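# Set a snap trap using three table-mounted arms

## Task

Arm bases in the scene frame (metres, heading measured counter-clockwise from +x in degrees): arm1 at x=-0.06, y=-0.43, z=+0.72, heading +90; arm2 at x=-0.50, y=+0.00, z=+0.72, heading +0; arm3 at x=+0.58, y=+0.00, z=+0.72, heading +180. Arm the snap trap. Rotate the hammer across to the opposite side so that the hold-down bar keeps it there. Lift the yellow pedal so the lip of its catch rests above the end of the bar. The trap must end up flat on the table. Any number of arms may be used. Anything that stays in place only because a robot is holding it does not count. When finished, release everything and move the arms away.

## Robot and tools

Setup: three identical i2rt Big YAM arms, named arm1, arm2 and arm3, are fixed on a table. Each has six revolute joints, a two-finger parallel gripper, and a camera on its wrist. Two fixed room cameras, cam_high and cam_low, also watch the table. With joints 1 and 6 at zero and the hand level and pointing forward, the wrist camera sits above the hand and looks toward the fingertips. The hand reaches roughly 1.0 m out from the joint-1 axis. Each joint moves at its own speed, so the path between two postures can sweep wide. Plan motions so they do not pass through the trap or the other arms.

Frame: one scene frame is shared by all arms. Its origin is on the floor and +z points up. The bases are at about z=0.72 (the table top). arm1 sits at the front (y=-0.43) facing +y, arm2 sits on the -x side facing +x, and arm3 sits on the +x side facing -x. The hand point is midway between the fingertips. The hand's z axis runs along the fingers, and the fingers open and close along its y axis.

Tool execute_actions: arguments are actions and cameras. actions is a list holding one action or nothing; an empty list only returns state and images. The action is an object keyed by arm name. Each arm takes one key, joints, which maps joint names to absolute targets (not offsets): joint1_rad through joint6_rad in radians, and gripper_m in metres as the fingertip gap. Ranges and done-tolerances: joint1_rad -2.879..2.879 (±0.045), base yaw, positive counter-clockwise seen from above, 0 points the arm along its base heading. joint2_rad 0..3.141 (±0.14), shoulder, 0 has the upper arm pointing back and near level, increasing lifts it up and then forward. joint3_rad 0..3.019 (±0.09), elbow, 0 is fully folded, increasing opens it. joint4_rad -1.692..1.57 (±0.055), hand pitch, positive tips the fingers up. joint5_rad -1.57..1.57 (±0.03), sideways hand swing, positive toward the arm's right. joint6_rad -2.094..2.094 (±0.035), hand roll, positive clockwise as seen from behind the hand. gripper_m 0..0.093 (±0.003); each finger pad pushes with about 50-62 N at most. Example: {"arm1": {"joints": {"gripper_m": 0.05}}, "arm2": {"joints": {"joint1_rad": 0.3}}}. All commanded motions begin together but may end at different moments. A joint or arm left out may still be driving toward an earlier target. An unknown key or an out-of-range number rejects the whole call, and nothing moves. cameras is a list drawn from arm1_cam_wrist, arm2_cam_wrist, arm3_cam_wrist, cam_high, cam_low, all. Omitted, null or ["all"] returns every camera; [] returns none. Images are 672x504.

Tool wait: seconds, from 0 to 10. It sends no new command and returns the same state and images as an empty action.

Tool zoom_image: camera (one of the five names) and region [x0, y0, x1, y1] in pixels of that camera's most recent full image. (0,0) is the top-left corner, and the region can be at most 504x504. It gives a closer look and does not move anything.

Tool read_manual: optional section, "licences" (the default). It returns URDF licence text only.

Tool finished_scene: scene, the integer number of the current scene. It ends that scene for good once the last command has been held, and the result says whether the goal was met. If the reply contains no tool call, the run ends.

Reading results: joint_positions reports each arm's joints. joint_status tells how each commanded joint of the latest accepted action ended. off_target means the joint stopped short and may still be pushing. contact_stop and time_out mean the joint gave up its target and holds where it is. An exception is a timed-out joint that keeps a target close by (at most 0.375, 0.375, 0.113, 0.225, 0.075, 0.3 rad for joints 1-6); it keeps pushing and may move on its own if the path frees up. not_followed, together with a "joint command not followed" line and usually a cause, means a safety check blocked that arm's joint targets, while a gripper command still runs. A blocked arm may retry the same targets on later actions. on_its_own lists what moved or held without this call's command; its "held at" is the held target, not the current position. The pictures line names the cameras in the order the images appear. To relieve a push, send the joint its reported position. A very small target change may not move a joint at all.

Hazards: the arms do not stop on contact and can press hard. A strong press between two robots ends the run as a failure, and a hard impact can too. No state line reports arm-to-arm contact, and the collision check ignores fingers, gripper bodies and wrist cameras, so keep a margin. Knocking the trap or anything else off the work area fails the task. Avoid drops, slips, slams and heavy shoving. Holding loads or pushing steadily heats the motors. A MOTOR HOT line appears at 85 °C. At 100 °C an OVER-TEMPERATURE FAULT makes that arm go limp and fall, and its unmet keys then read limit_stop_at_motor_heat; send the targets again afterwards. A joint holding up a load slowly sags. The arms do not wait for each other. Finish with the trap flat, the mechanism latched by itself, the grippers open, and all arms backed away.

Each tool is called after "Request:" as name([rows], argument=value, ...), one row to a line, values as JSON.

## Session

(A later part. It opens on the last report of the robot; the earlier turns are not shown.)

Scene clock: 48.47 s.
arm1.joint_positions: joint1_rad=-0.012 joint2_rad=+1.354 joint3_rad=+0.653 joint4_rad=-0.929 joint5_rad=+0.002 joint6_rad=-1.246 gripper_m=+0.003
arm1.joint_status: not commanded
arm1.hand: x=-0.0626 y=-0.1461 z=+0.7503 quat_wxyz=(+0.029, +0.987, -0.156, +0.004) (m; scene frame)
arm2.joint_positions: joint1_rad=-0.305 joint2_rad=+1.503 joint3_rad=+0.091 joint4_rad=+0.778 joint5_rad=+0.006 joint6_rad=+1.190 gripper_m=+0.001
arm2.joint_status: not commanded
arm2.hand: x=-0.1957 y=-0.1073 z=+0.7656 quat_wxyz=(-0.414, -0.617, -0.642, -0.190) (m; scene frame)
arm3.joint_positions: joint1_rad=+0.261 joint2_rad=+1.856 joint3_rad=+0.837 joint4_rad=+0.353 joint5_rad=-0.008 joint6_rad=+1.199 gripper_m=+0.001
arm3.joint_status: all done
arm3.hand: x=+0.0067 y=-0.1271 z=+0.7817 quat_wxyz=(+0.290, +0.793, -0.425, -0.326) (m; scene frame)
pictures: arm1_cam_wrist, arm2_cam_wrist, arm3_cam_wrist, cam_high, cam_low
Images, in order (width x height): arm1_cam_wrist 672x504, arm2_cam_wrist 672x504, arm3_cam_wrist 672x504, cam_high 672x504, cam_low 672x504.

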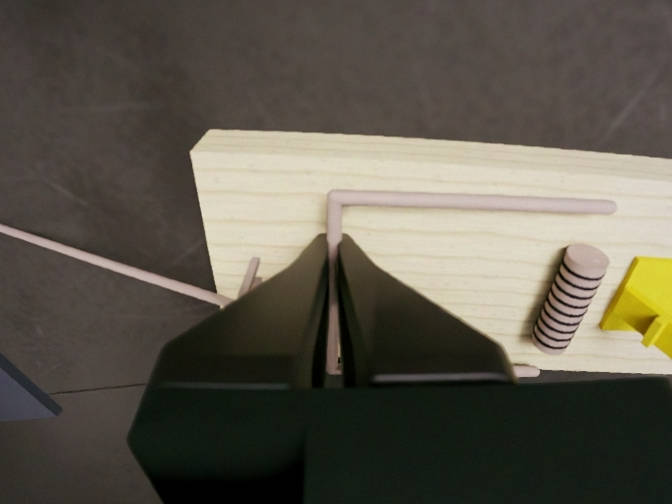

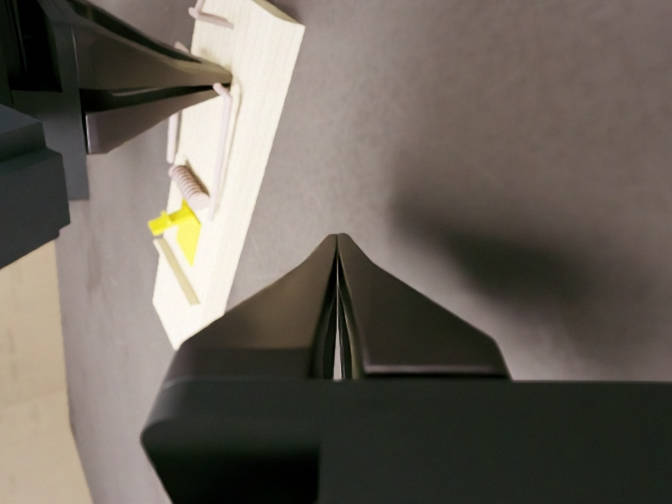

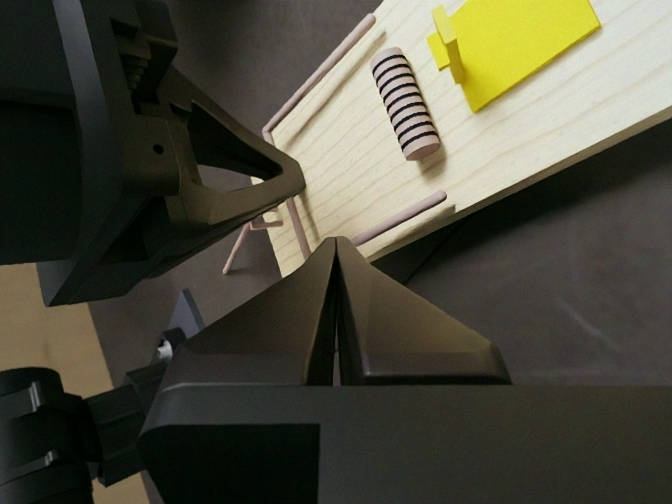

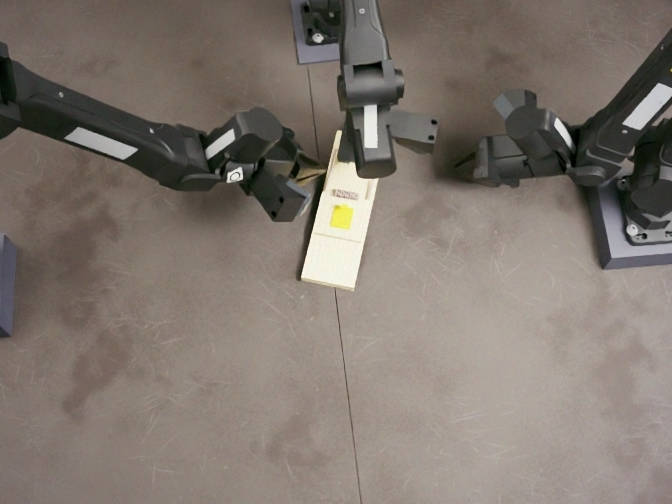

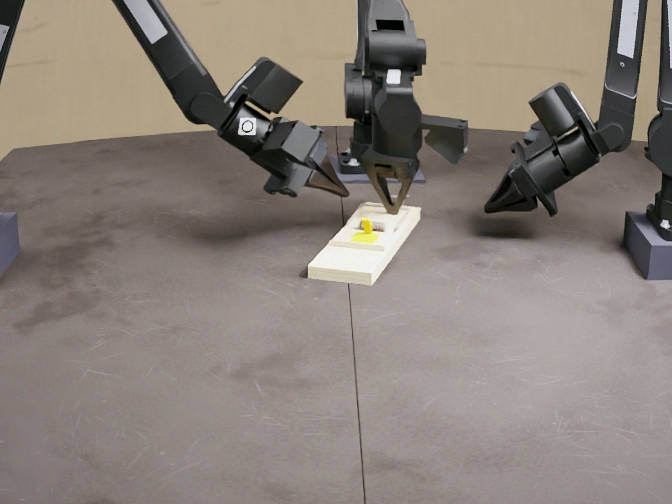

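Request:
execute_actions([
  {"arm3":{"joints":{"joint2_rad":1.95,"joint3_rad":0.945}}},
], cameras=["arm3_cam_wrist","cam_low","arm1_cam_wrist"])

Request:
zoom_image(camera="cam_low", region=[300, 150, 440, 255])

Scene clock: 49.43 s.
arm1.joint_positions: joint1_rad=-0.012 joint2_rad=+1.354 joint3_rad=+0.653 joint4_rad=-0.929 joint5_rad=+0.002 joint6_rad=-1.246 gripper_m=+0.003
arm1.joint_status: not commanded
arm1.hand: x=-0.0626 y=-0.1461 z=+0.7503 quat_wxyz=(+0.029, +0.987, -0.156, +0.004) (m; scene frame)
arm2.joint_positions: joint1_rad=-0.305 joint2_rad=+1.503 joint3_rad=+0.091 joint4_rad=+0.778 joint5_rad=+0.006 joint6_rad=+1.190 gripper_m=+0.001
arm2.joint_status: not commanded
arm2.hand: x=-0.1957 y=-0.1073 z=+0.7656 quat_wxyz=(-0.414, -0.617, -0.642, -0.190) (m; scene frame)
arm3.joint_positions: joint1_rad=+0.261 joint2_rad=+1.933 joint3_rad=+0.908 joint4_rad=+0.353 joint5_rad=-0.008 joint6_rad=+1.199 gripper_m=+0.001
arm3.joint_status: all done
arm3.hand: x=-0.0160 y=-0.1323 z=+0.7653 quat_wxyz=(+0.289, +0.794, -0.426, -0.324) (m; scene frame)
pictures: arm1_cam_wrist, arm3_cam_wrist, cam_low
Images, in order (width x height): arm1_cam_wrist 672x504, arm3_cam_wrist 672x504, cam_low 672x504.

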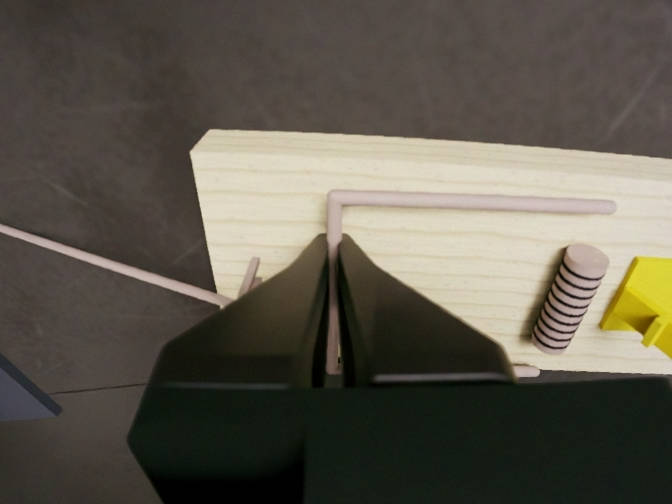

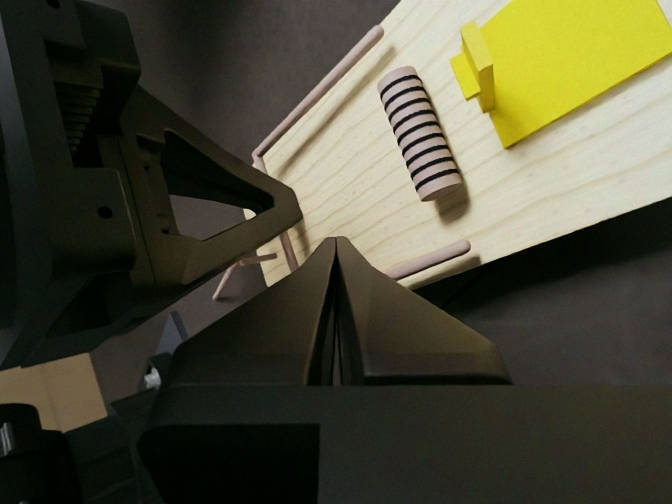

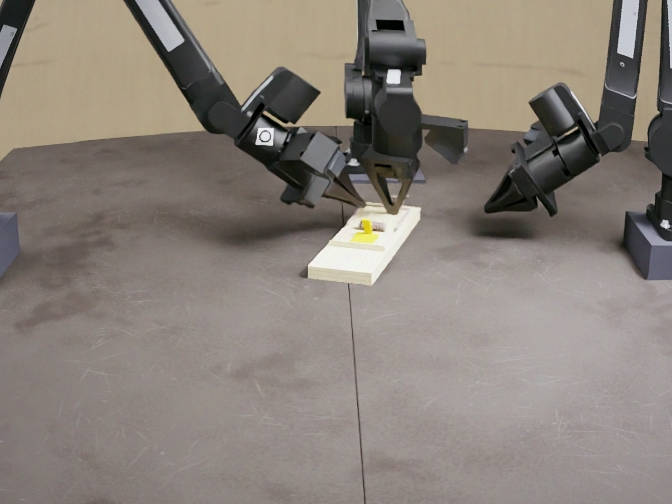

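Region (300, 150, 440, 255) of cam_low's 672x504 image, scaled by 3.600, with more detail than that image has; it fills the top 378 rows of this view, and the rest is white.

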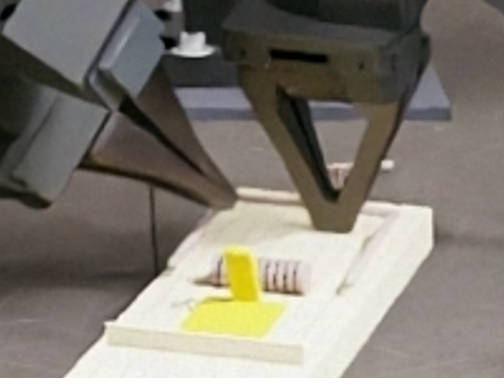

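Request:
execute_actions([
  {"arm3":{"joints":{"joint2_rad":2.09,"joint3_rad":0.96,"joint4_rad":0.33}}},
], cameras=["cam_low"])

Request:
execute_actions([
  {"arm1":{"joints":{"joint2_rad":1.34,"joint3_rad":0.66,"gripper_m":0.01}}},
], cameras=["cam_low","arm1_cam_wrist"])

Request:
zoom_image(camera="cam_low", region=[300, 150, 440, 255])

Scene clock: 50.47 s.
arm1.joint_positions: joint1_rad=-0.012 joint2_rad=+1.354 joint3_rad=+0.653 joint4_rad=-0.929 joint5_rad=+0.001 joint6_rad=-1.246 gripper_m=+0.003
arm1.joint_status: not commanded
arm1.hand: x=-0.0627 y=-0.1460 z=+0.7503 quat_wxyz=(+0.029, +0.987, -0.156, +0.004) (m; scene frame)
arm2.joint_positions: joint1_rad=-0.305 joint2_rad=+1.503 joint3_rad=+0.091 joint4_rad=+0.778 joint5_rad=+0.006 joint6_rad=+1.190 gripper_m=+0.001
arm2.joint_status: not commanded
arm2.hand: x=-0.1957 y=-0.1073 z=+0.7656 quat_wxyz=(-0.414, -0.617, -0.642, -0.190) (m; scene frame)
arm3.joint_positions: joint1_rad=+0.254 joint2_rad=+2.005 joint3_rad=+0.973 joint4_rad=+0.354 joint5_rad=-0.006 joint6_rad=+1.200 gripper_m=+0.001
arm3.joint_status: all done
arm3.hand: x=-0.0361 y=-0.1324 z=+0.7475 quat_wxyz=(+0.285, +0.793, -0.430, -0.323) (m; scene frame)
pictures: cam_low
Images, in order (width x height): cam_low 672x504.

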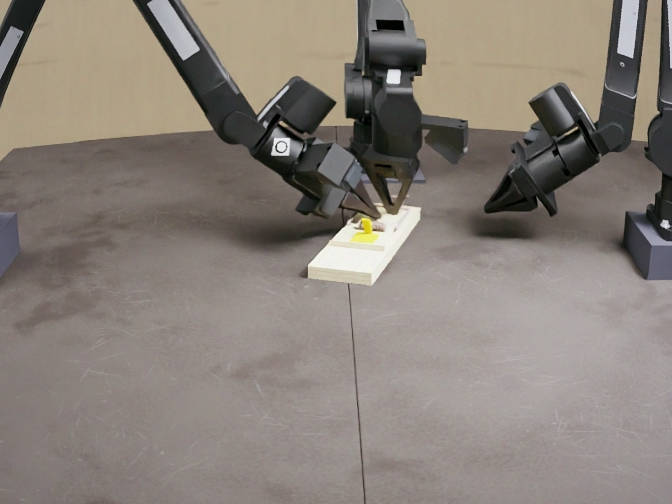

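Scene clock: 51.10 s.
arm1.joint_positions: joint1_rad=-0.019 joint2_rad=+1.338 joint3_rad=+0.662 joint4_rad=-0.915 joint5_rad=+0.013 joint6_rad=-1.240 gripper_m=+0.010
arm1.joint_status: all done
arm1.hand: x=-0.0588 y=-0.1365 z=+0.7569 quat_wxyz=(+0.009, +0.987, -0.162, +0.007) (m; scene frame)
arm2.joint_positions: joint1_rad=-0.305 joint2_rad=+1.503 joint3_rad=+0.091 joint4_rad=+0.778 joint5_rad=+0.006 joint6_rad=+1.190 gripper_m=+0.001
arm2.joint_status: not commanded
arm2.hand: x=-0.1957 y=-0.1073 z=+0.7656 quat_wxyz=(-0.414, -0.617, -0.642, -0.190) (m; scene frame)
arm3.joint_positions: joint1_rad=+0.241 joint2_rad=+2.004 joint3_rad=+0.990 joint4_rad=+0.372 joint5_rad=-0.008 joint6_rad=+1.208 gripper_m=+0.001
arm3.joint_status: not commanded
arm3.hand: x=-0.0487 y=-0.1263 z=+0.7581 quat_wxyz=(+0.295, +0.782, -0.434, -0.336) (m; scene frame)
pictures: arm1_cam_wrist, cam_low
Images, in order (width x height): arm1_cam_wrist 672x504, cam_low 672x504.

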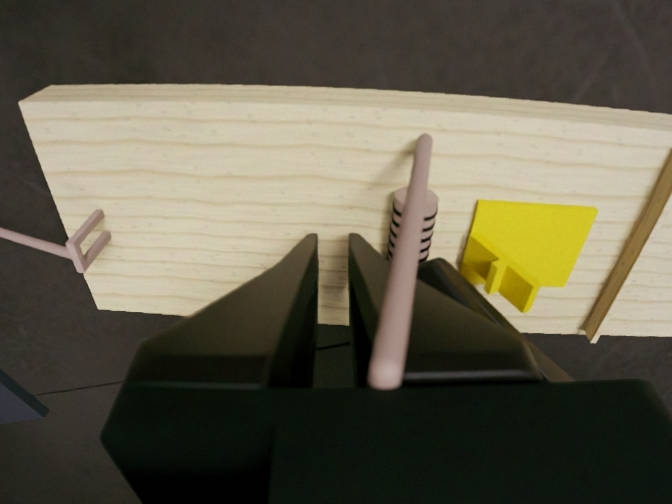

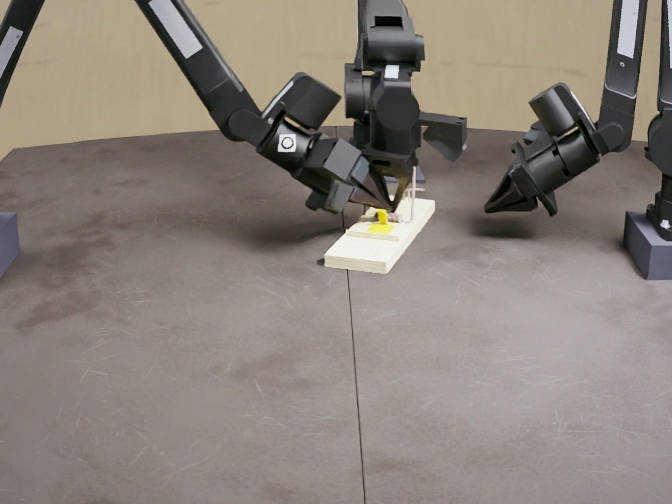

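Region (300, 150, 440, 255) of cam_low's 672x504 image, scaled by 3.600, with more detail than that image has; it fills the top 378 rows of this view, and the rest is white.

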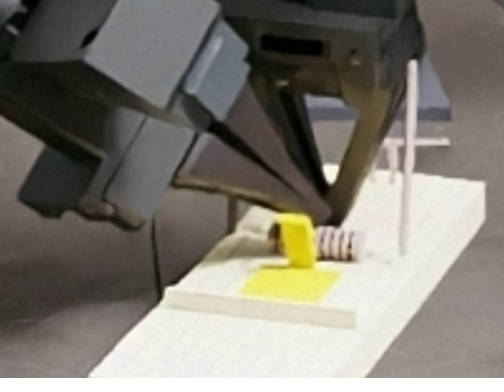

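Request:
execute_actions([
  {"arm3":{"joints":{"joint2_rad":2.0,"joint3_rad":0.94}},"arm2":{"joints":{"joint1_rad":0.03,"joint6_rad":-1.2,"joint2_rad":1.45}}},
])

Scene clock: 53.97 s.
arm1.joint_positions: joint1_rad=-0.018 joint2_rad=+1.337 joint3_rad=+0.664 joint4_rad=-0.914 joint5_rad=+0.009 joint6_rad=-1.240 gripper_m=+0.010
arm1.joint_status: not commanded
arm1.hand: x=-0.0596 y=-0.1350 z=+0.7579 quat_wxyz=(+0.007, +0.987, -0.162, +0.005) (m; scene frame)
arm2.joint_positions: joint1_rad=+0.022 joint2_rad=+1.457 joint3_rad=+0.091 joint4_rad=+0.778 joint5_rad=+0.004 joint6_rad=-1.182 gripper_m=+0.001
arm2.joint_status: all done
arm2.hand: x=-0.1713 y=-0.0037 z=+0.7805 quat_wxyz=(-0.395, +0.485, -0.733, +0.267) (m; scene frame)
arm3.joint_positions: joint1_rad=+0.246 joint2_rad=+1.996 joint3_rad=+0.963 joint4_rad=+0.352 joint5_rad=-0.004 joint6_rad=+1.207 gripper_m=+0.001
arm3.joint_status: all done
arm3.hand: x=-0.0338 y=-0.1261 z=+0.7484 quat_wxyz=(+0.283, +0.791, -0.436, -0.323) (m; scene frame)
pictures: arm1_cam_wrist, arm2_cam_wrist, arm3_cam_wrist, cam_high, cam_low
Images, in order (width x height): arm1_cam_wrist 672x504, arm2_cam_wrist 672x504, arm3_cam_wrist 672x504, cam_high 672x504, cam_low 672x504.

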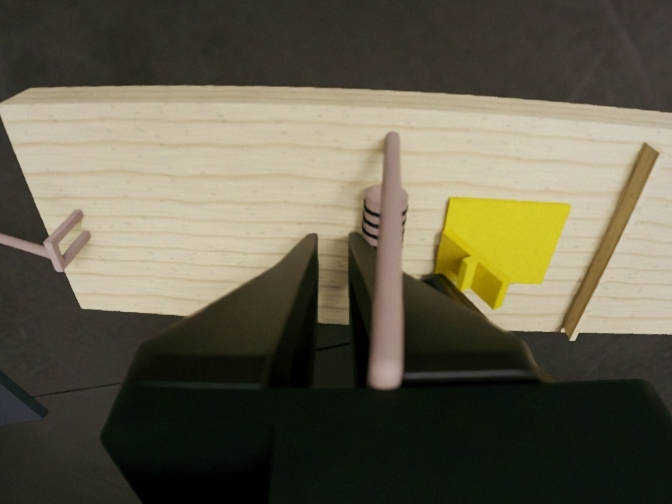

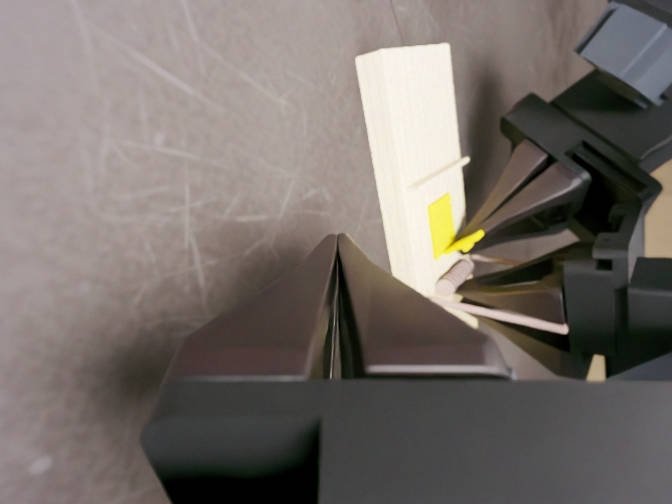

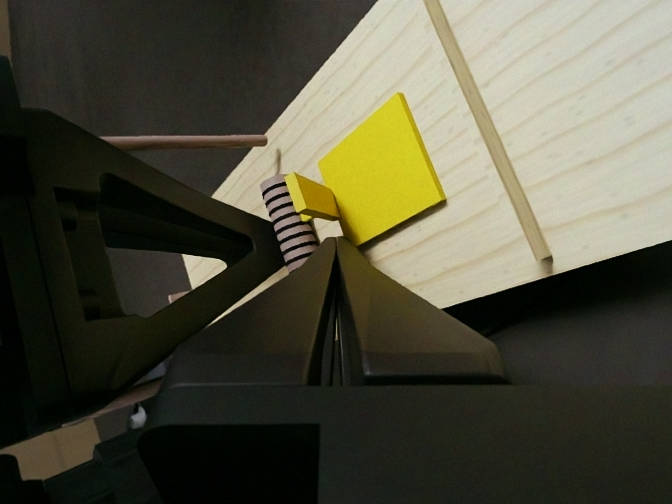

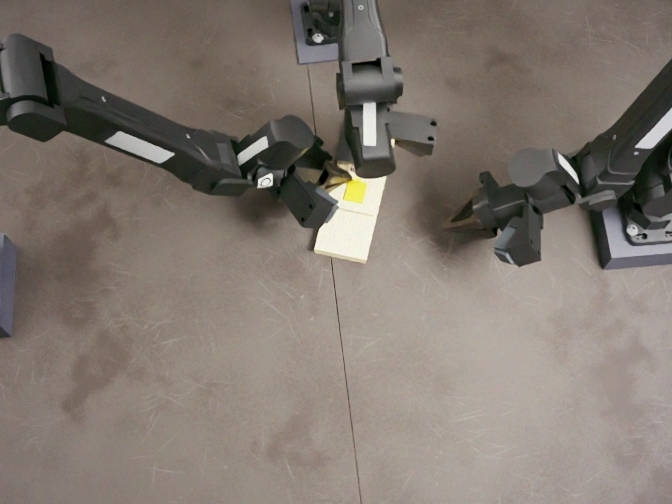

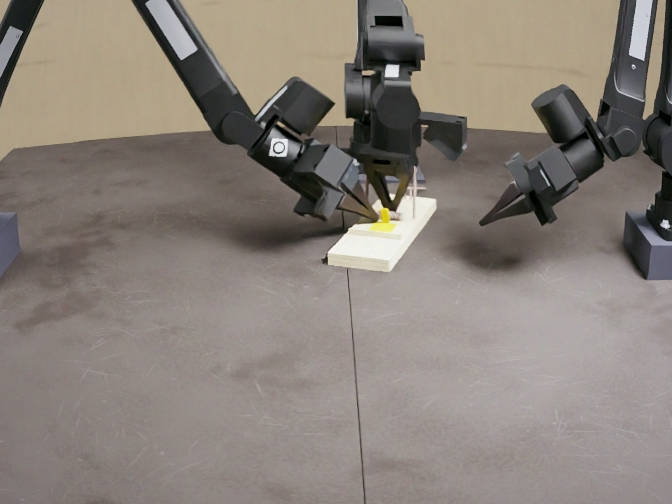

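Request:
execute_actions([
  {"arm3":{"joints":{"joint2_rad":1.8,"joint3_rad":0.78}},"arm2":{"joints":{"joint1_rad":-0.01,"joint2_rad":1.6,"joint3_rad":0.5,"joint4_rad":0.5}}},
], cameras=[])

Request:
execute_actions([
  {"arm2":{"joints":{"joint2_rad":1.82,"joint3_rad":0.46}}},
], cameras=["cam_high","cam_low"])

Scene clock: 55.47 s.
arm1.joint_positions: joint1_rad=-0.018 joint2_rad=+1.337 joint3_rad=+0.664 joint4_rad=-0.914 joint5_rad=+0.009 joint6_rad=-1.240 gripper_m=+0.010
arm1.joint_status: not commanded
arm1.hand: x=-0.0596 y=-0.1350 z=+0.7579 quat_wxyz=(+0.007, +0.987, -0.162, +0.005) (m; scene frame)
arm2.joint_positions: joint1_rad=+0.000 joint2_rad=+1.607 joint3_rad=+0.486 joint4_rad=+0.512 joint5_rad=+0.004 joint6_rad=-1.184 gripper_m=+0.001
arm2.joint_status: all done
arm2.hand: x=-0.0294 y=-0.0157 z=+0.7994 quat_wxyz=(-0.384, +0.480, -0.743, +0.266) (m; scene frame)
arm3.joint_positions: joint1_rad=+0.247 joint2_rad=+1.816 joint3_rad=+0.780 joint4_rad=+0.333 joint5_rad=-0.004 joint6_rad=+1.207 gripper_m=+0.001
arm3.joint_status: all done
arm3.hand: x=+0.0295 y=-0.1134 z=+0.7778 quat_wxyz=(+0.277, +0.795, -0.438, -0.315) (m; scene frame)
pictures: none
No camera images: the call's "cameras" was empty. Leave "cameras" out to get every camera's image.

Scene clock: 56.30 s.
arm1.joint_positions: joint1_rad=-0.018 joint2_rad=+1.337 joint3_rad=+0.664 joint4_rad=-0.914 joint5_rad=+0.009 joint6_rad=-1.240 gripper_m=+0.010
arm1.joint_status: not commanded
arm1.hand: x=-0.0596 y=-0.1350 z=+0.7579 quat_wxyz=(+0.007, +0.987, -0.162, +0.005) (m; scene frame)
arm2.joint_positions: joint1_rad=+0.000 joint2_rad=+1.729 joint3_rad=+0.470 joint4_rad=+0.536 joint5_rad=+0.005 joint6_rad=-1.188 gripper_m=+0.001
arm2.joint_status: all done
arm2.hand: x=-0.0500 y=-0.0148 z=+0.7448 quat_wxyz=(-0.341, +0.496, -0.763, +0.237) (m; scene frame)
arm3.joint_positions: joint1_rad=+0.247 joint2_rad=+1.816 joint3_rad=+0.780 joint4_rad=+0.333 joint5_rad=-0.004 joint6_rad=+1.207 gripper_m=+0.001
arm3.joint_status: not commanded
arm3.hand: x=+0.0295 y=-0.1134 z=+0.7778 quat_wxyz=(+0.277, +0.795, -0.438, -0.315) (m; scene frame)
pictures: cam_high, cam_low
Images, in order (width x height): cam_high 672x504, cam_low 672x504.

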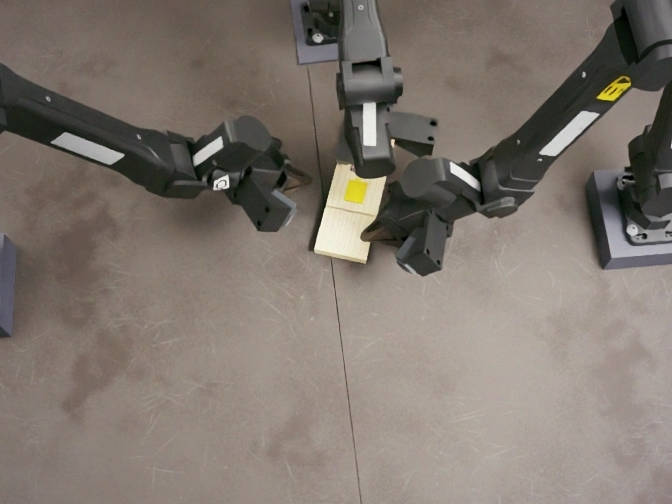

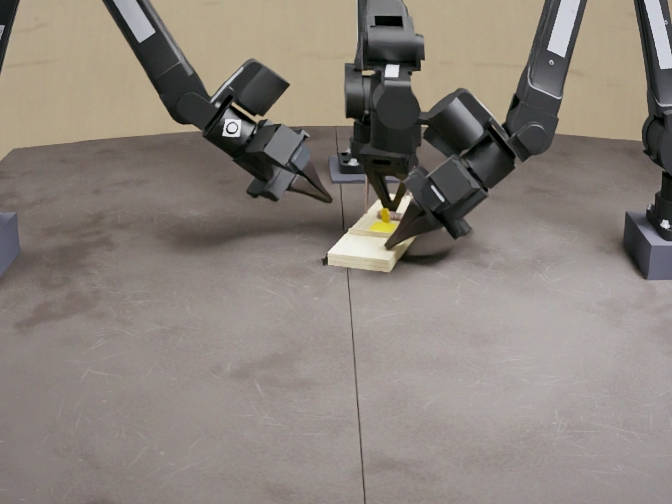

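Request:
execute_actions([
  {"arm3":{"joints":{"joint1_rad":0.125,"joint2_rad":1.88,"joint3_rad":0.905}}},
], cameras=[])

Request:
execute_actions([
  {"arm3":{"joints":{"joint2_rad":2.02,"joint3_rad":0.85}}},
], cameras=["cam_high"])

Request:
execute_actions([
  {"arm1":{"joints":{"joint2_rad":1.235,"joint3_rad":0.745,"joint4_rad":-1.05}}},
], cameras=["cam_low","arm1_cam_wrist"])

Scene clock: 57.77 s.
arm1.joint_positions: joint1_rad=-0.018 joint2_rad=+1.337 joint3_rad=+0.664 joint4_rad=-0.914 joint5_rad=+0.009 joint6_rad=-1.240 gripper_m=+0.010
arm1.joint_status: not commanded
arm1.hand: x=-0.0596 y=-0.1350 z=+0.7579 quat_wxyz=(+0.007, +0.987, -0.162, +0.005) (m; scene frame)
arm2.joint_positions: joint1_rad=+0.000 joint2_rad=+1.729 joint3_rad=+0.470 joint4_rad=+0.536 joint5_rad=+0.005 joint6_rad=-1.188 gripper_m=+0.001
arm2.joint_status: not commanded
arm2.hand: x=-0.0500 y=-0.0148 z=+0.7448 quat_wxyz=(-0.341, +0.496, -0.763, +0.237) (m; scene frame)
arm3.joint_positions: joint1_rad=+0.118 joint2_rad=+1.863 joint3_rad=+0.870 joint4_rad=+0.333 joint5_rad=-0.006 joint6_rad=+1.207 gripper_m=+0.001
arm3.joint_status: all done
arm3.hand: x=-0.0173 y=-0.0445 z=+0.7858 quat_wxyz=(+0.268, +0.758, -0.483, -0.347) (m; scene frame)
pictures: none
No camera images: the call's "cameras" was empty. Leave "cameras" out to get every camera's image.

Scene clock: 58.53 s.
arm1.joint_positions: joint1_rad=-0.018 joint2_rad=+1.337 joint3_rad=+0.664 joint4_rad=-0.914 joint5_rad=+0.009 joint6_rad=-1.240 gripper_m=+0.010
arm1.joint_status: not commanded
arm1.hand: x=-0.0596 y=-0.1350 z=+0.7579 quat_wxyz=(+0.007, +0.987, -0.162, +0.005) (m; scene frame)
arm2.joint_positions: joint1_rad=+0.000 joint2_rad=+1.729 joint3_rad=+0.470 joint4_rad=+0.536 joint5_rad=+0.005 joint6_rad=-1.188 gripper_m=+0.001
arm2.joint_status: not commanded
arm2.hand: x=-0.0500 y=-0.0148 z=+0.7448 quat_wxyz=(-0.341, +0.496, -0.763, +0.237) (m; scene frame)
arm3.joint_positions: joint1_rad=+0.118 joint2_rad=+1.941 joint3_rad=+0.871 joint4_rad=+0.356 joint5_rad=-0.007 joint6_rad=+1.208 gripper_m=+0.001
arm3.joint_status: all done
arm3.hand: x=-0.0096 y=-0.0445 z=+0.7459 quat_wxyz=(+0.254, +0.767, -0.490, -0.327) (m; scene frame)
pictures: cam_high
Images, in order (width x height): cam_high 672x504.

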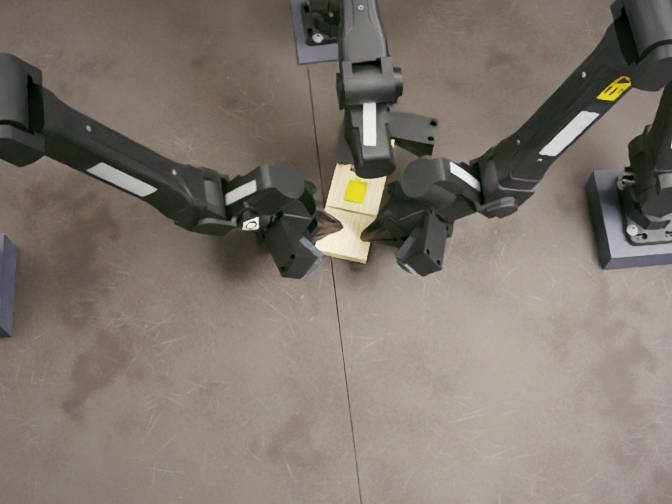

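Scene clock: 60.43 s.
arm1.joint_positions: joint1_rad=-0.018 joint2_rad=+1.255 joint3_rad=+0.723 joint4_rad=-0.979 joint5_rad=+0.023 joint6_rad=-1.234 gripper_m=+0.010
arm1.joint_status: joint4_rad time_out (moved -0.065 of -0.136); the others done
arm1.on_its_own: joint4_rad reads -0.979 and still pushes toward -1.050 since a time_out
arm1.hand: x=-0.0573 y=-0.1176 z=+0.7995 quat_wxyz=(-0.031, +0.986, -0.165, +0.005) (m; scene frame)
arm2.joint_positions: joint1_rad=+0.000 joint2_rad=+1.729 joint3_rad=+0.470 joint4_rad=+0.536 joint5_rad=+0.005 joint6_rad=-1.188 gripper_m=+0.001
arm2.joint_status: not commanded
arm2.hand: x=-0.0500 y=-0.0148 z=+0.7448 quat_wxyz=(-0.341, +0.496, -0.763, +0.237) (m; scene frame)
arm3.joint_positions: joint1_rad=+0.118 joint2_rad=+1.941 joint3_rad=+0.871 joint4_rad=+0.356 joint5_rad=-0.007 joint6_rad=+1.208 gripper_m=+0.001
arm3.joint_status: not commanded
arm3.hand: x=-0.0096 y=-0.0445 z=+0.7459 quat_wxyz=(+0.254, +0.767, -0.490, -0.327) (m; scene frame)
pictures: arm1_cam_wrist, cam_low
Images, in order (width x height): arm1_cam_wrist 672x504, cam_low 672x504.

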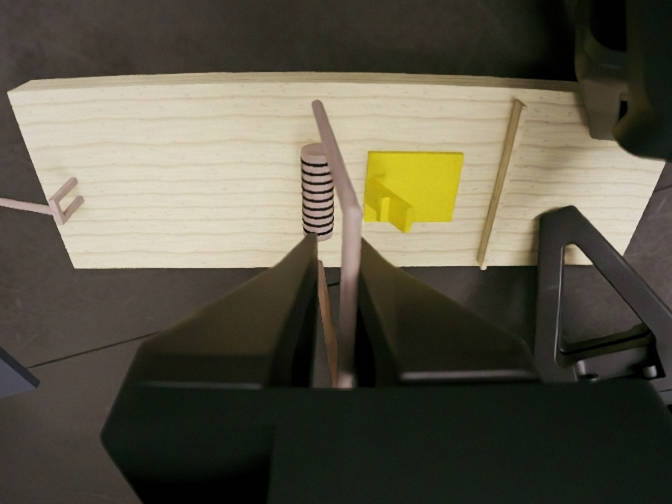

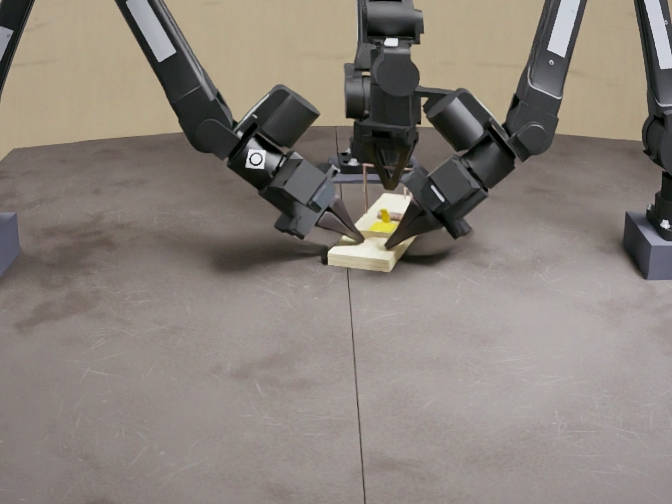

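Request:
execute_actions([
  {"arm1":{"joints":{"joint1_rad":0.03,"joint2_rad":1.16,"joint3_rad":0.735,"joint4_rad":-1.15}}},
], cameras=["cam_low","arm1_cam_wrist"])

Scene clock: 62.60 s.
arm1.joint_positions: joint1_rad=+0.007 joint2_rad=+1.180 joint3_rad=+0.723 joint4_rad=-1.060 joint5_rad=+0.024 joint6_rad=-1.234 gripper_m=+0.010
arm1.joint_status: joint4_rad time_out (moved -0.081 of -0.171); the others done
arm1.on_its_own: joint4_rad reads -1.060 and still pushes toward -1.150 since a time_out
arm1.hand: x=-0.0644 y=-0.1339 z=+0.8195 quat_wxyz=(-0.028, +0.988, -0.152, +0.005) (m; scene frame)
arm2.joint_positions: joint1_rad=+0.000 joint2_rad=+1.729 joint3_rad=+0.470 joint4_rad=+0.536 joint5_rad=+0.005 joint6_rad=-1.188 gripper_m=+0.001
arm2.joint_status: not commanded
arm2.hand: x=-0.0500 y=-0.0148 z=+0.7448 quat_wxyz=(-0.341, +0.496, -0.763, +0.237) (m; scene frame)
arm3.joint_positions: joint1_rad=+0.118 joint2_rad=+1.941 joint3_rad=+0.871 joint4_rad=+0.356 joint5_rad=-0.007 joint6_rad=+1.208 gripper_m=+0.001
arm3.joint_status: not commanded
arm3.hand: x=-0.0096 y=-0.0445 z=+0.7459 quat_wxyz=(+0.254, +0.767, -0.490, -0.327) (m; scene frame)
pictures: arm1_cam_wrist, cam_low
Images, in order (width x height): arm1_cam_wrist 672x504, cam_low 672x504.

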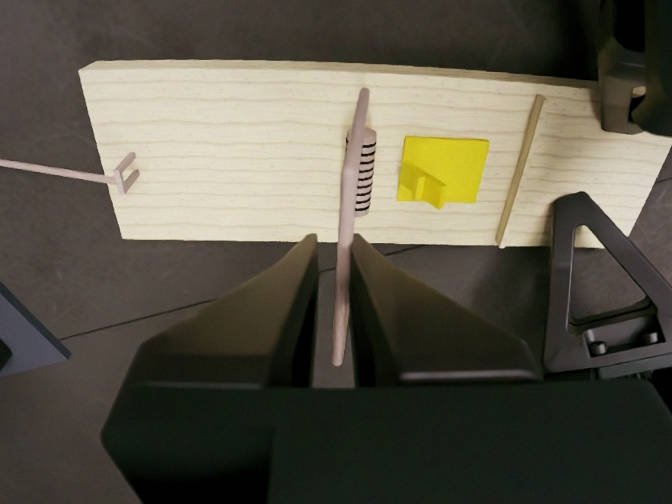

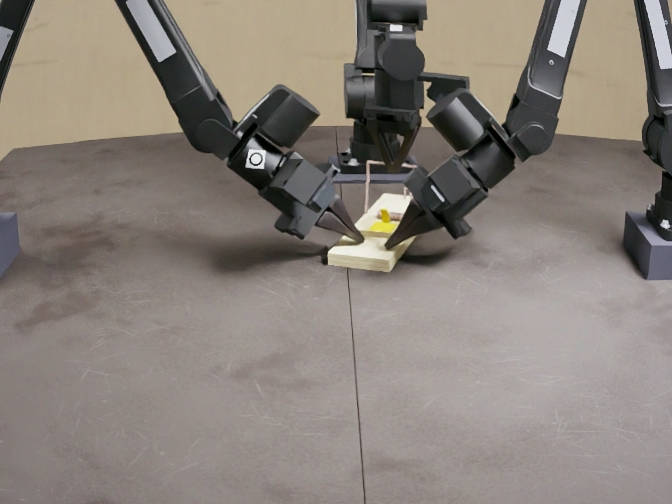

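Request:
execute_actions([
  {"arm1":{"joints":{"gripper_m":0}}},
], cameras=[])

Request:
execute_actions([
  {"arm1":{"joints":{"joint1_rad":0.035,"joint2_rad":1.11,"joint3_rad":0.61,"joint4_rad":-1.11}}},
], cameras=[])

Request:
execute_actions([
  {"arm1":{"joints":{"joint1_rad":0.05,"joint2_rad":1.14,"joint3_rad":0.52,"joint4_rad":-1.07}}},
], cameras=[])

Request:
execute_actions([
  {"arm1":{"joints":{"joint1_rad":0.07,"joint2_rad":1.21,"joint3_rad":0.44,"joint4_rad":-0.92}}},
], cameras=["cam_low","arm1_cam_wrist","cam_high"])

Scene clock: 63.47 s.
arm1.joint_positions: joint1_rad=+0.007 joint2_rad=+1.180 joint3_rad=+0.723 joint4_rad=-1.060 joint5_rad=+0.024 joint6_rad=-1.232 gripper_m=+0.003
arm1.joint_status: all done
arm1.on_its_own: joint4_rad reads -1.060 and still pushes toward -1.150 since a time_out
arm1.hand: x=-0.0644 y=-0.1339 z=+0.8195 quat_wxyz=(-0.028, +0.988, -0.154, +0.005) (m; scene frame)
arm2.joint_positions: joint1_rad=+0.000 joint2_rad=+1.729 joint3_rad=+0.470 joint4_rad=+0.536 joint5_rad=+0.005 joint6_rad=-1.188 gripper_m=+0.001
arm2.joint_status: not commanded
arm2.hand: x=-0.0500 y=-0.0148 z=+0.7448 quat_wxyz=(-0.341, +0.496, -0.763, +0.237) (m; scene frame)
arm3.joint_positions: joint1_rad=+0.118 joint2_rad=+1.941 joint3_rad=+0.871 joint4_rad=+0.356 joint5_rad=-0.007 joint6_rad=+1.208 gripper_m=+0.001
arm3.joint_status: not commanded
arm3.hand: x=-0.0096 y=-0.0445 z=+0.7459 quat_wxyz=(+0.254, +0.767, -0.490, -0.327) (m; scene frame)
pictures: none
No camera images: the call's "cameras" was empty. Leave "cameras" out to get every camera's image.

Scene clock: 64.20 s.
arm1.joint_positions: joint1_rad=+0.019 joint2_rad=+1.117 joint3_rad=+0.659 joint4_rad=-1.055 joint5_rad=+0.020 joint6_rad=-1.229 gripper_m=+0.003
arm1.joint_status: joint4_rad off_target (ended at -1.055, target -1.110); the others done
arm1.on_its_own: joint4_rad reads -1.055 and still pushes toward -1.110 since a time_out
arm1.hand: x=-0.0676 y=-0.1564 z=+0.8136 quat_wxyz=(-0.030, +0.988, -0.149, +0.003) (m; scene frame)
arm2.joint_positions: joint1_rad=-0.011 joint2_rad=+1.731 joint3_rad=+0.470 joint4_rad=+0.540 joint5_rad=+0.014 joint6_rad=-1.189 gripper_m=+0.001
arm2.joint_status: not commanded
arm2.hand: x=-0.0500 y=-0.0212 z=+0.7447 quat_wxyz=(-0.338, +0.490, -0.766, +0.243) (m; scene frame)
arm3.joint_positions: joint1_rad=+0.127 joint2_rad=+1.941 joint3_rad=+0.871 joint4_rad=+0.356 joint5_rad=-0.011 joint6_rad=+1.208 gripper_m=+0.001
arm3.joint_status: not commanded
arm3.hand: x=-0.0091 y=-0.0504 z=+0.7459 quat_wxyz=(+0.257, +0.770, -0.486, -0.325) (m; scene frame)
pictures: none
No camera images: the call's "cameras" was empty. Leave "cameras" out to get every camera's image.

Scene clock: 64.97 s.
arm1.joint_positions: joint1_rad=+0.044 joint2_rad=+1.099 joint3_rad=+0.591 joint4_rad=-1.036 joint5_rad=+0.004 joint6_rad=-1.219 gripper_m=+0.003
arm1.joint_status: all done
arm1.hand: x=-0.0756 y=-0.1801 z=+0.7943 quat_wxyz=(-0.014, +0.990, -0.142, -0.002) (m; scene frame)
arm2.joint_positions: joint1_rad=-0.011 joint2_rad=+1.731 joint3_rad=+0.470 joint4_rad=+0.540 joint5_rad=+0.014 joint6_rad=-1.189 gripper_m=+0.001
arm2.joint_status: not commanded
arm2.hand: x=-0.0500 y=-0.0212 z=+0.7447 quat_wxyz=(-0.338, +0.490, -0.766, +0.243) (m; scene frame)
arm3.joint_positions: joint1_rad=+0.127 joint2_rad=+1.941 joint3_rad=+0.871 joint4_rad=+0.356 joint5_rad=-0.011 joint6_rad=+1.208 gripper_m=+0.001
arm3.joint_status: not commanded
arm3.hand: x=-0.0091 y=-0.0504 z=+0.7459 quat_wxyz=(+0.257, +0.770, -0.486, -0.325) (m; scene frame)
pictures: none
No camera images: the call's "cameras" was empty. Leave "cameras" out to get every camera's image.

Scene clock: 65.73 s.
arm1.joint_positions: joint1_rad=+0.067 joint2_rad=+1.170 joint3_rad=+0.503 joint4_rad=-0.914 joint5_rad=-0.007 joint6_rad=-1.203 gripper_m=+0.003
arm1.joint_status: all done
arm1.hand: x=-0.0820 y=-0.1969 z=+0.7508 quat_wxyz=(+0.006, +0.990, -0.138, -0.004) (m; scene frame)
arm2.joint_positions: joint1_rad=-0.011 joint2_rad=+1.731 joint3_rad=+0.470 joint4_rad=+0.540 joint5_rad=+0.014 joint6_rad=-1.189 gripper_m=+0.001
arm2.joint_status: not commanded
arm2.hand: x=-0.0500 y=-0.0212 z=+0.7447 quat_wxyz=(-0.338, +0.490, -0.766, +0.243) (m; scene frame)
arm3.joint_positions: joint1_rad=+0.127 joint2_rad=+1.941 joint3_rad=+0.871 joint4_rad=+0.356 joint5_rad=-0.011 joint6_rad=+1.208 gripper_m=+0.001
arm3.joint_status: not commanded
arm3.hand: x=-0.0091 y=-0.0504 z=+0.7459 quat_wxyz=(+0.257, +0.770, -0.486, -0.325) (m; scene frame)
pictures: arm1_cam_wrist, cam_high, cam_low
Images, in order (width x height): arm1_cam_wrist 672x504, cam_high 672x504, cam_low 672x504.

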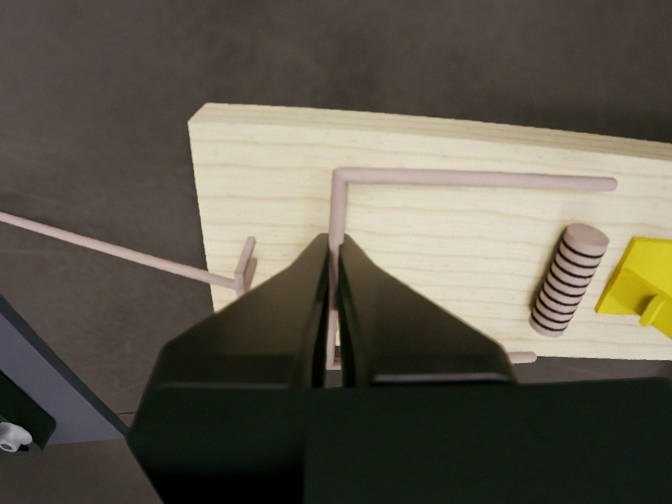

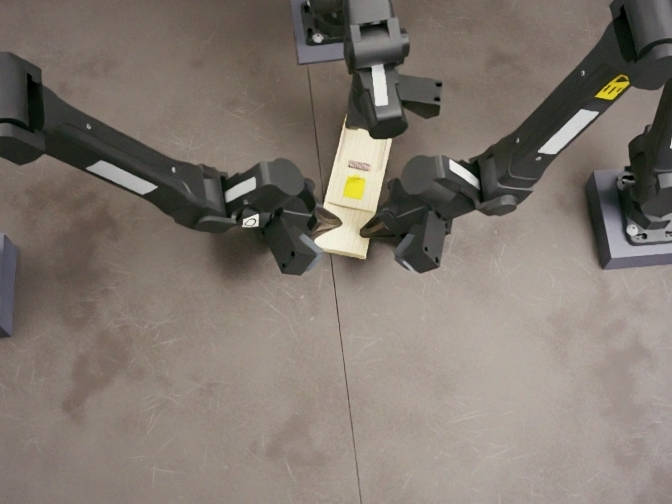

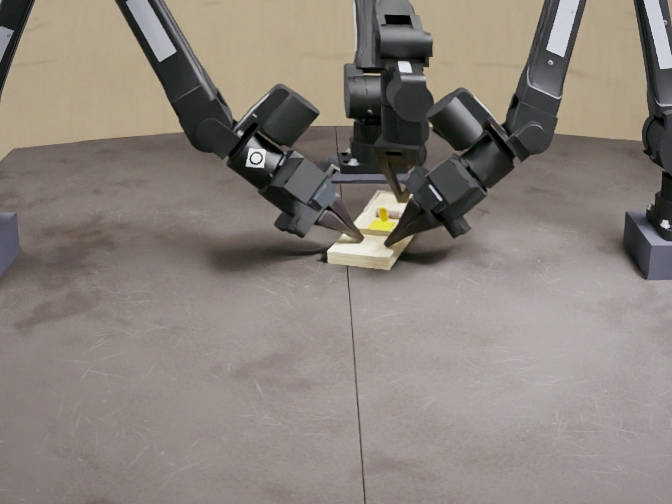

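Request:
execute_actions([
  {"arm2":{"joints":{"joint2_rad":1.45,"joint3_rad":0.2}},"arm3":{"joints":{"joint2_rad":1.75,"joint3_rad":0.75}}},
], cameras=[])

Request:
execute_actions([
  {"arm1":{"joints":{"joint1_rad":-0.012,"joint2_rad":1.41,"joint3_rad":0.65,"joint4_rad":-0.9,"joint6_rad":-1.28}},"arm3":{"joints":{"joint1_rad":0.25,"joint4_rad":0.05,"joint6_rad":2.04,"gripper_m":0.016}}},
], cameras=["cam_low","arm1_cam_wrist","cam_high"])

Scene clock: 68.00 s.
arm1.joint_positions: joint1_rad=+0.067 joint2_rad=+1.170 joint3_rad=+0.500 joint4_rad=-0.914 joint5_rad=+0.002 joint6_rad=-1.203 gripper_m=+0.003
arm1.joint_status: not commanded
arm1.hand: x=-0.0802 y=-0.1982 z=+0.7499 quat_wxyz=(+0.006, +0.990, -0.138, +0.001) (m; scene frame)
arm2.joint_positions: joint1_rad=-0.011 joint2_rad=+1.455 joint3_rad=+0.185 joint4_rad=+0.507 joint5_rad=+0.006 joint6_rad=-1.191 gripper_m=+0.001
arm2.joint_status: all done
arm2.hand: x=-0.1635 y=-0.0153 z=+0.7562 quat_wxyz=(-0.325, +0.497, -0.771, +0.230) (m; scene frame)
arm3.joint_positions: joint1_rad=+0.127 joint2_rad=+1.760 joint3_rad=+0.747 joint4_rad=+0.333 joint5_rad=-0.011 joint6_rad=+1.208 gripper_m=+0.001
arm3.joint_status: all done
arm3.hand: x=+0.0288 y=-0.0468 z=+0.7940 quat_wxyz=(+0.266, +0.764, -0.482, -0.337) (m; scene frame)
pictures: none
No camera images: the call's "cameras" was empty. Leave "cameras" out to get every camera's image.

Scene clock: 70.07 s.
arm1.joint_positions: joint1_rad=+0.011 joint2_rad=+1.330 joint3_rad=+0.624 joint4_rad=-0.997 joint5_rad=-0.019 joint6_rad=-1.253 gripper_m=+0.003
arm1.joint_status: joint4_rad time_out (moved -0.083 of +0.014); the others done
arm1.on_its_own: joint4_rad reads -0.997 and still pushes toward -0.900 since a time_out
arm1.hand: x=-0.0716 y=-0.1749 z=+0.7500 quat_wxyz=(+0.067, +0.988, -0.141, +0.001) (m; scene frame)
arm2.joint_positions: joint1_rad=-0.011 joint2_rad=+1.455 joint3_rad=+0.185 joint4_rad=+0.507 joint5_rad=+0.006 joint6_rad=-1.191 gripper_m=+0.001
arm2.joint_status: not commanded
arm2.hand: x=-0.1635 y=-0.0153 z=+0.7562 quat_wxyz=(-0.325, +0.497, -0.771, +0.230) (m; scene frame)
arm3.joint_positions: joint1_rad=+0.258 joint2_rad=+1.760 joint3_rad=+0.747 joint4_rad=+0.058 joint5_rad=-0.009 joint6_rad=+2.032 gripper_m=+0.016
arm3.joint_status: all done
arm3.hand: x=+0.0878 y=-0.1082 z=+0.7489 quat_wxyz=(+0.276, +0.585, -0.752, -0.122) (m; scene frame)
pictures: arm1_cam_wrist, cam_high, cam_low
Images, in order (width x height): arm1_cam_wrist 672x504, cam_high 672x504, cam_low 672x504.

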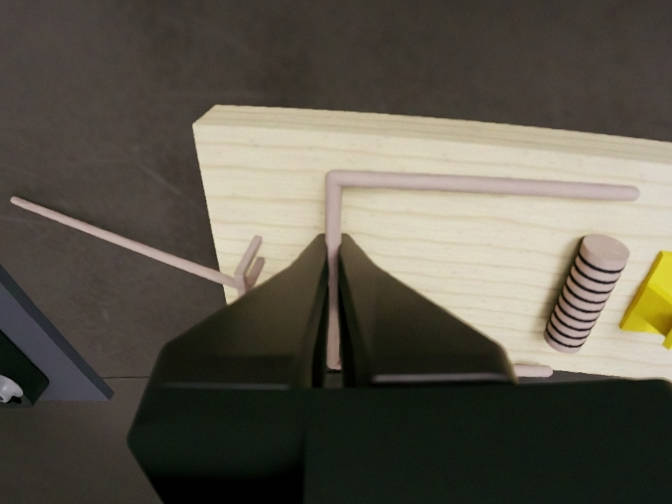

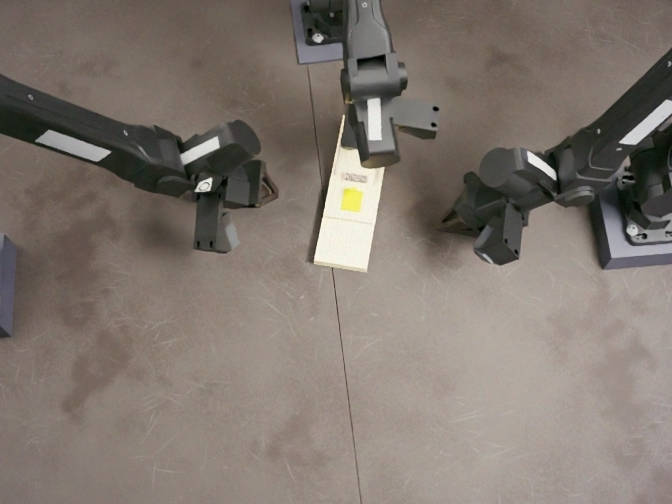

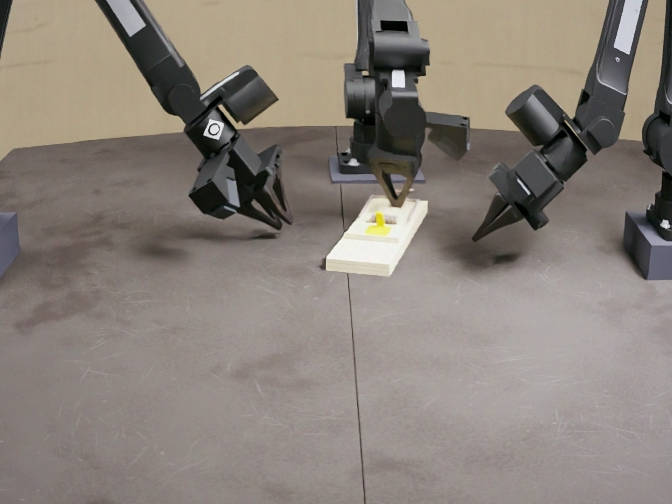

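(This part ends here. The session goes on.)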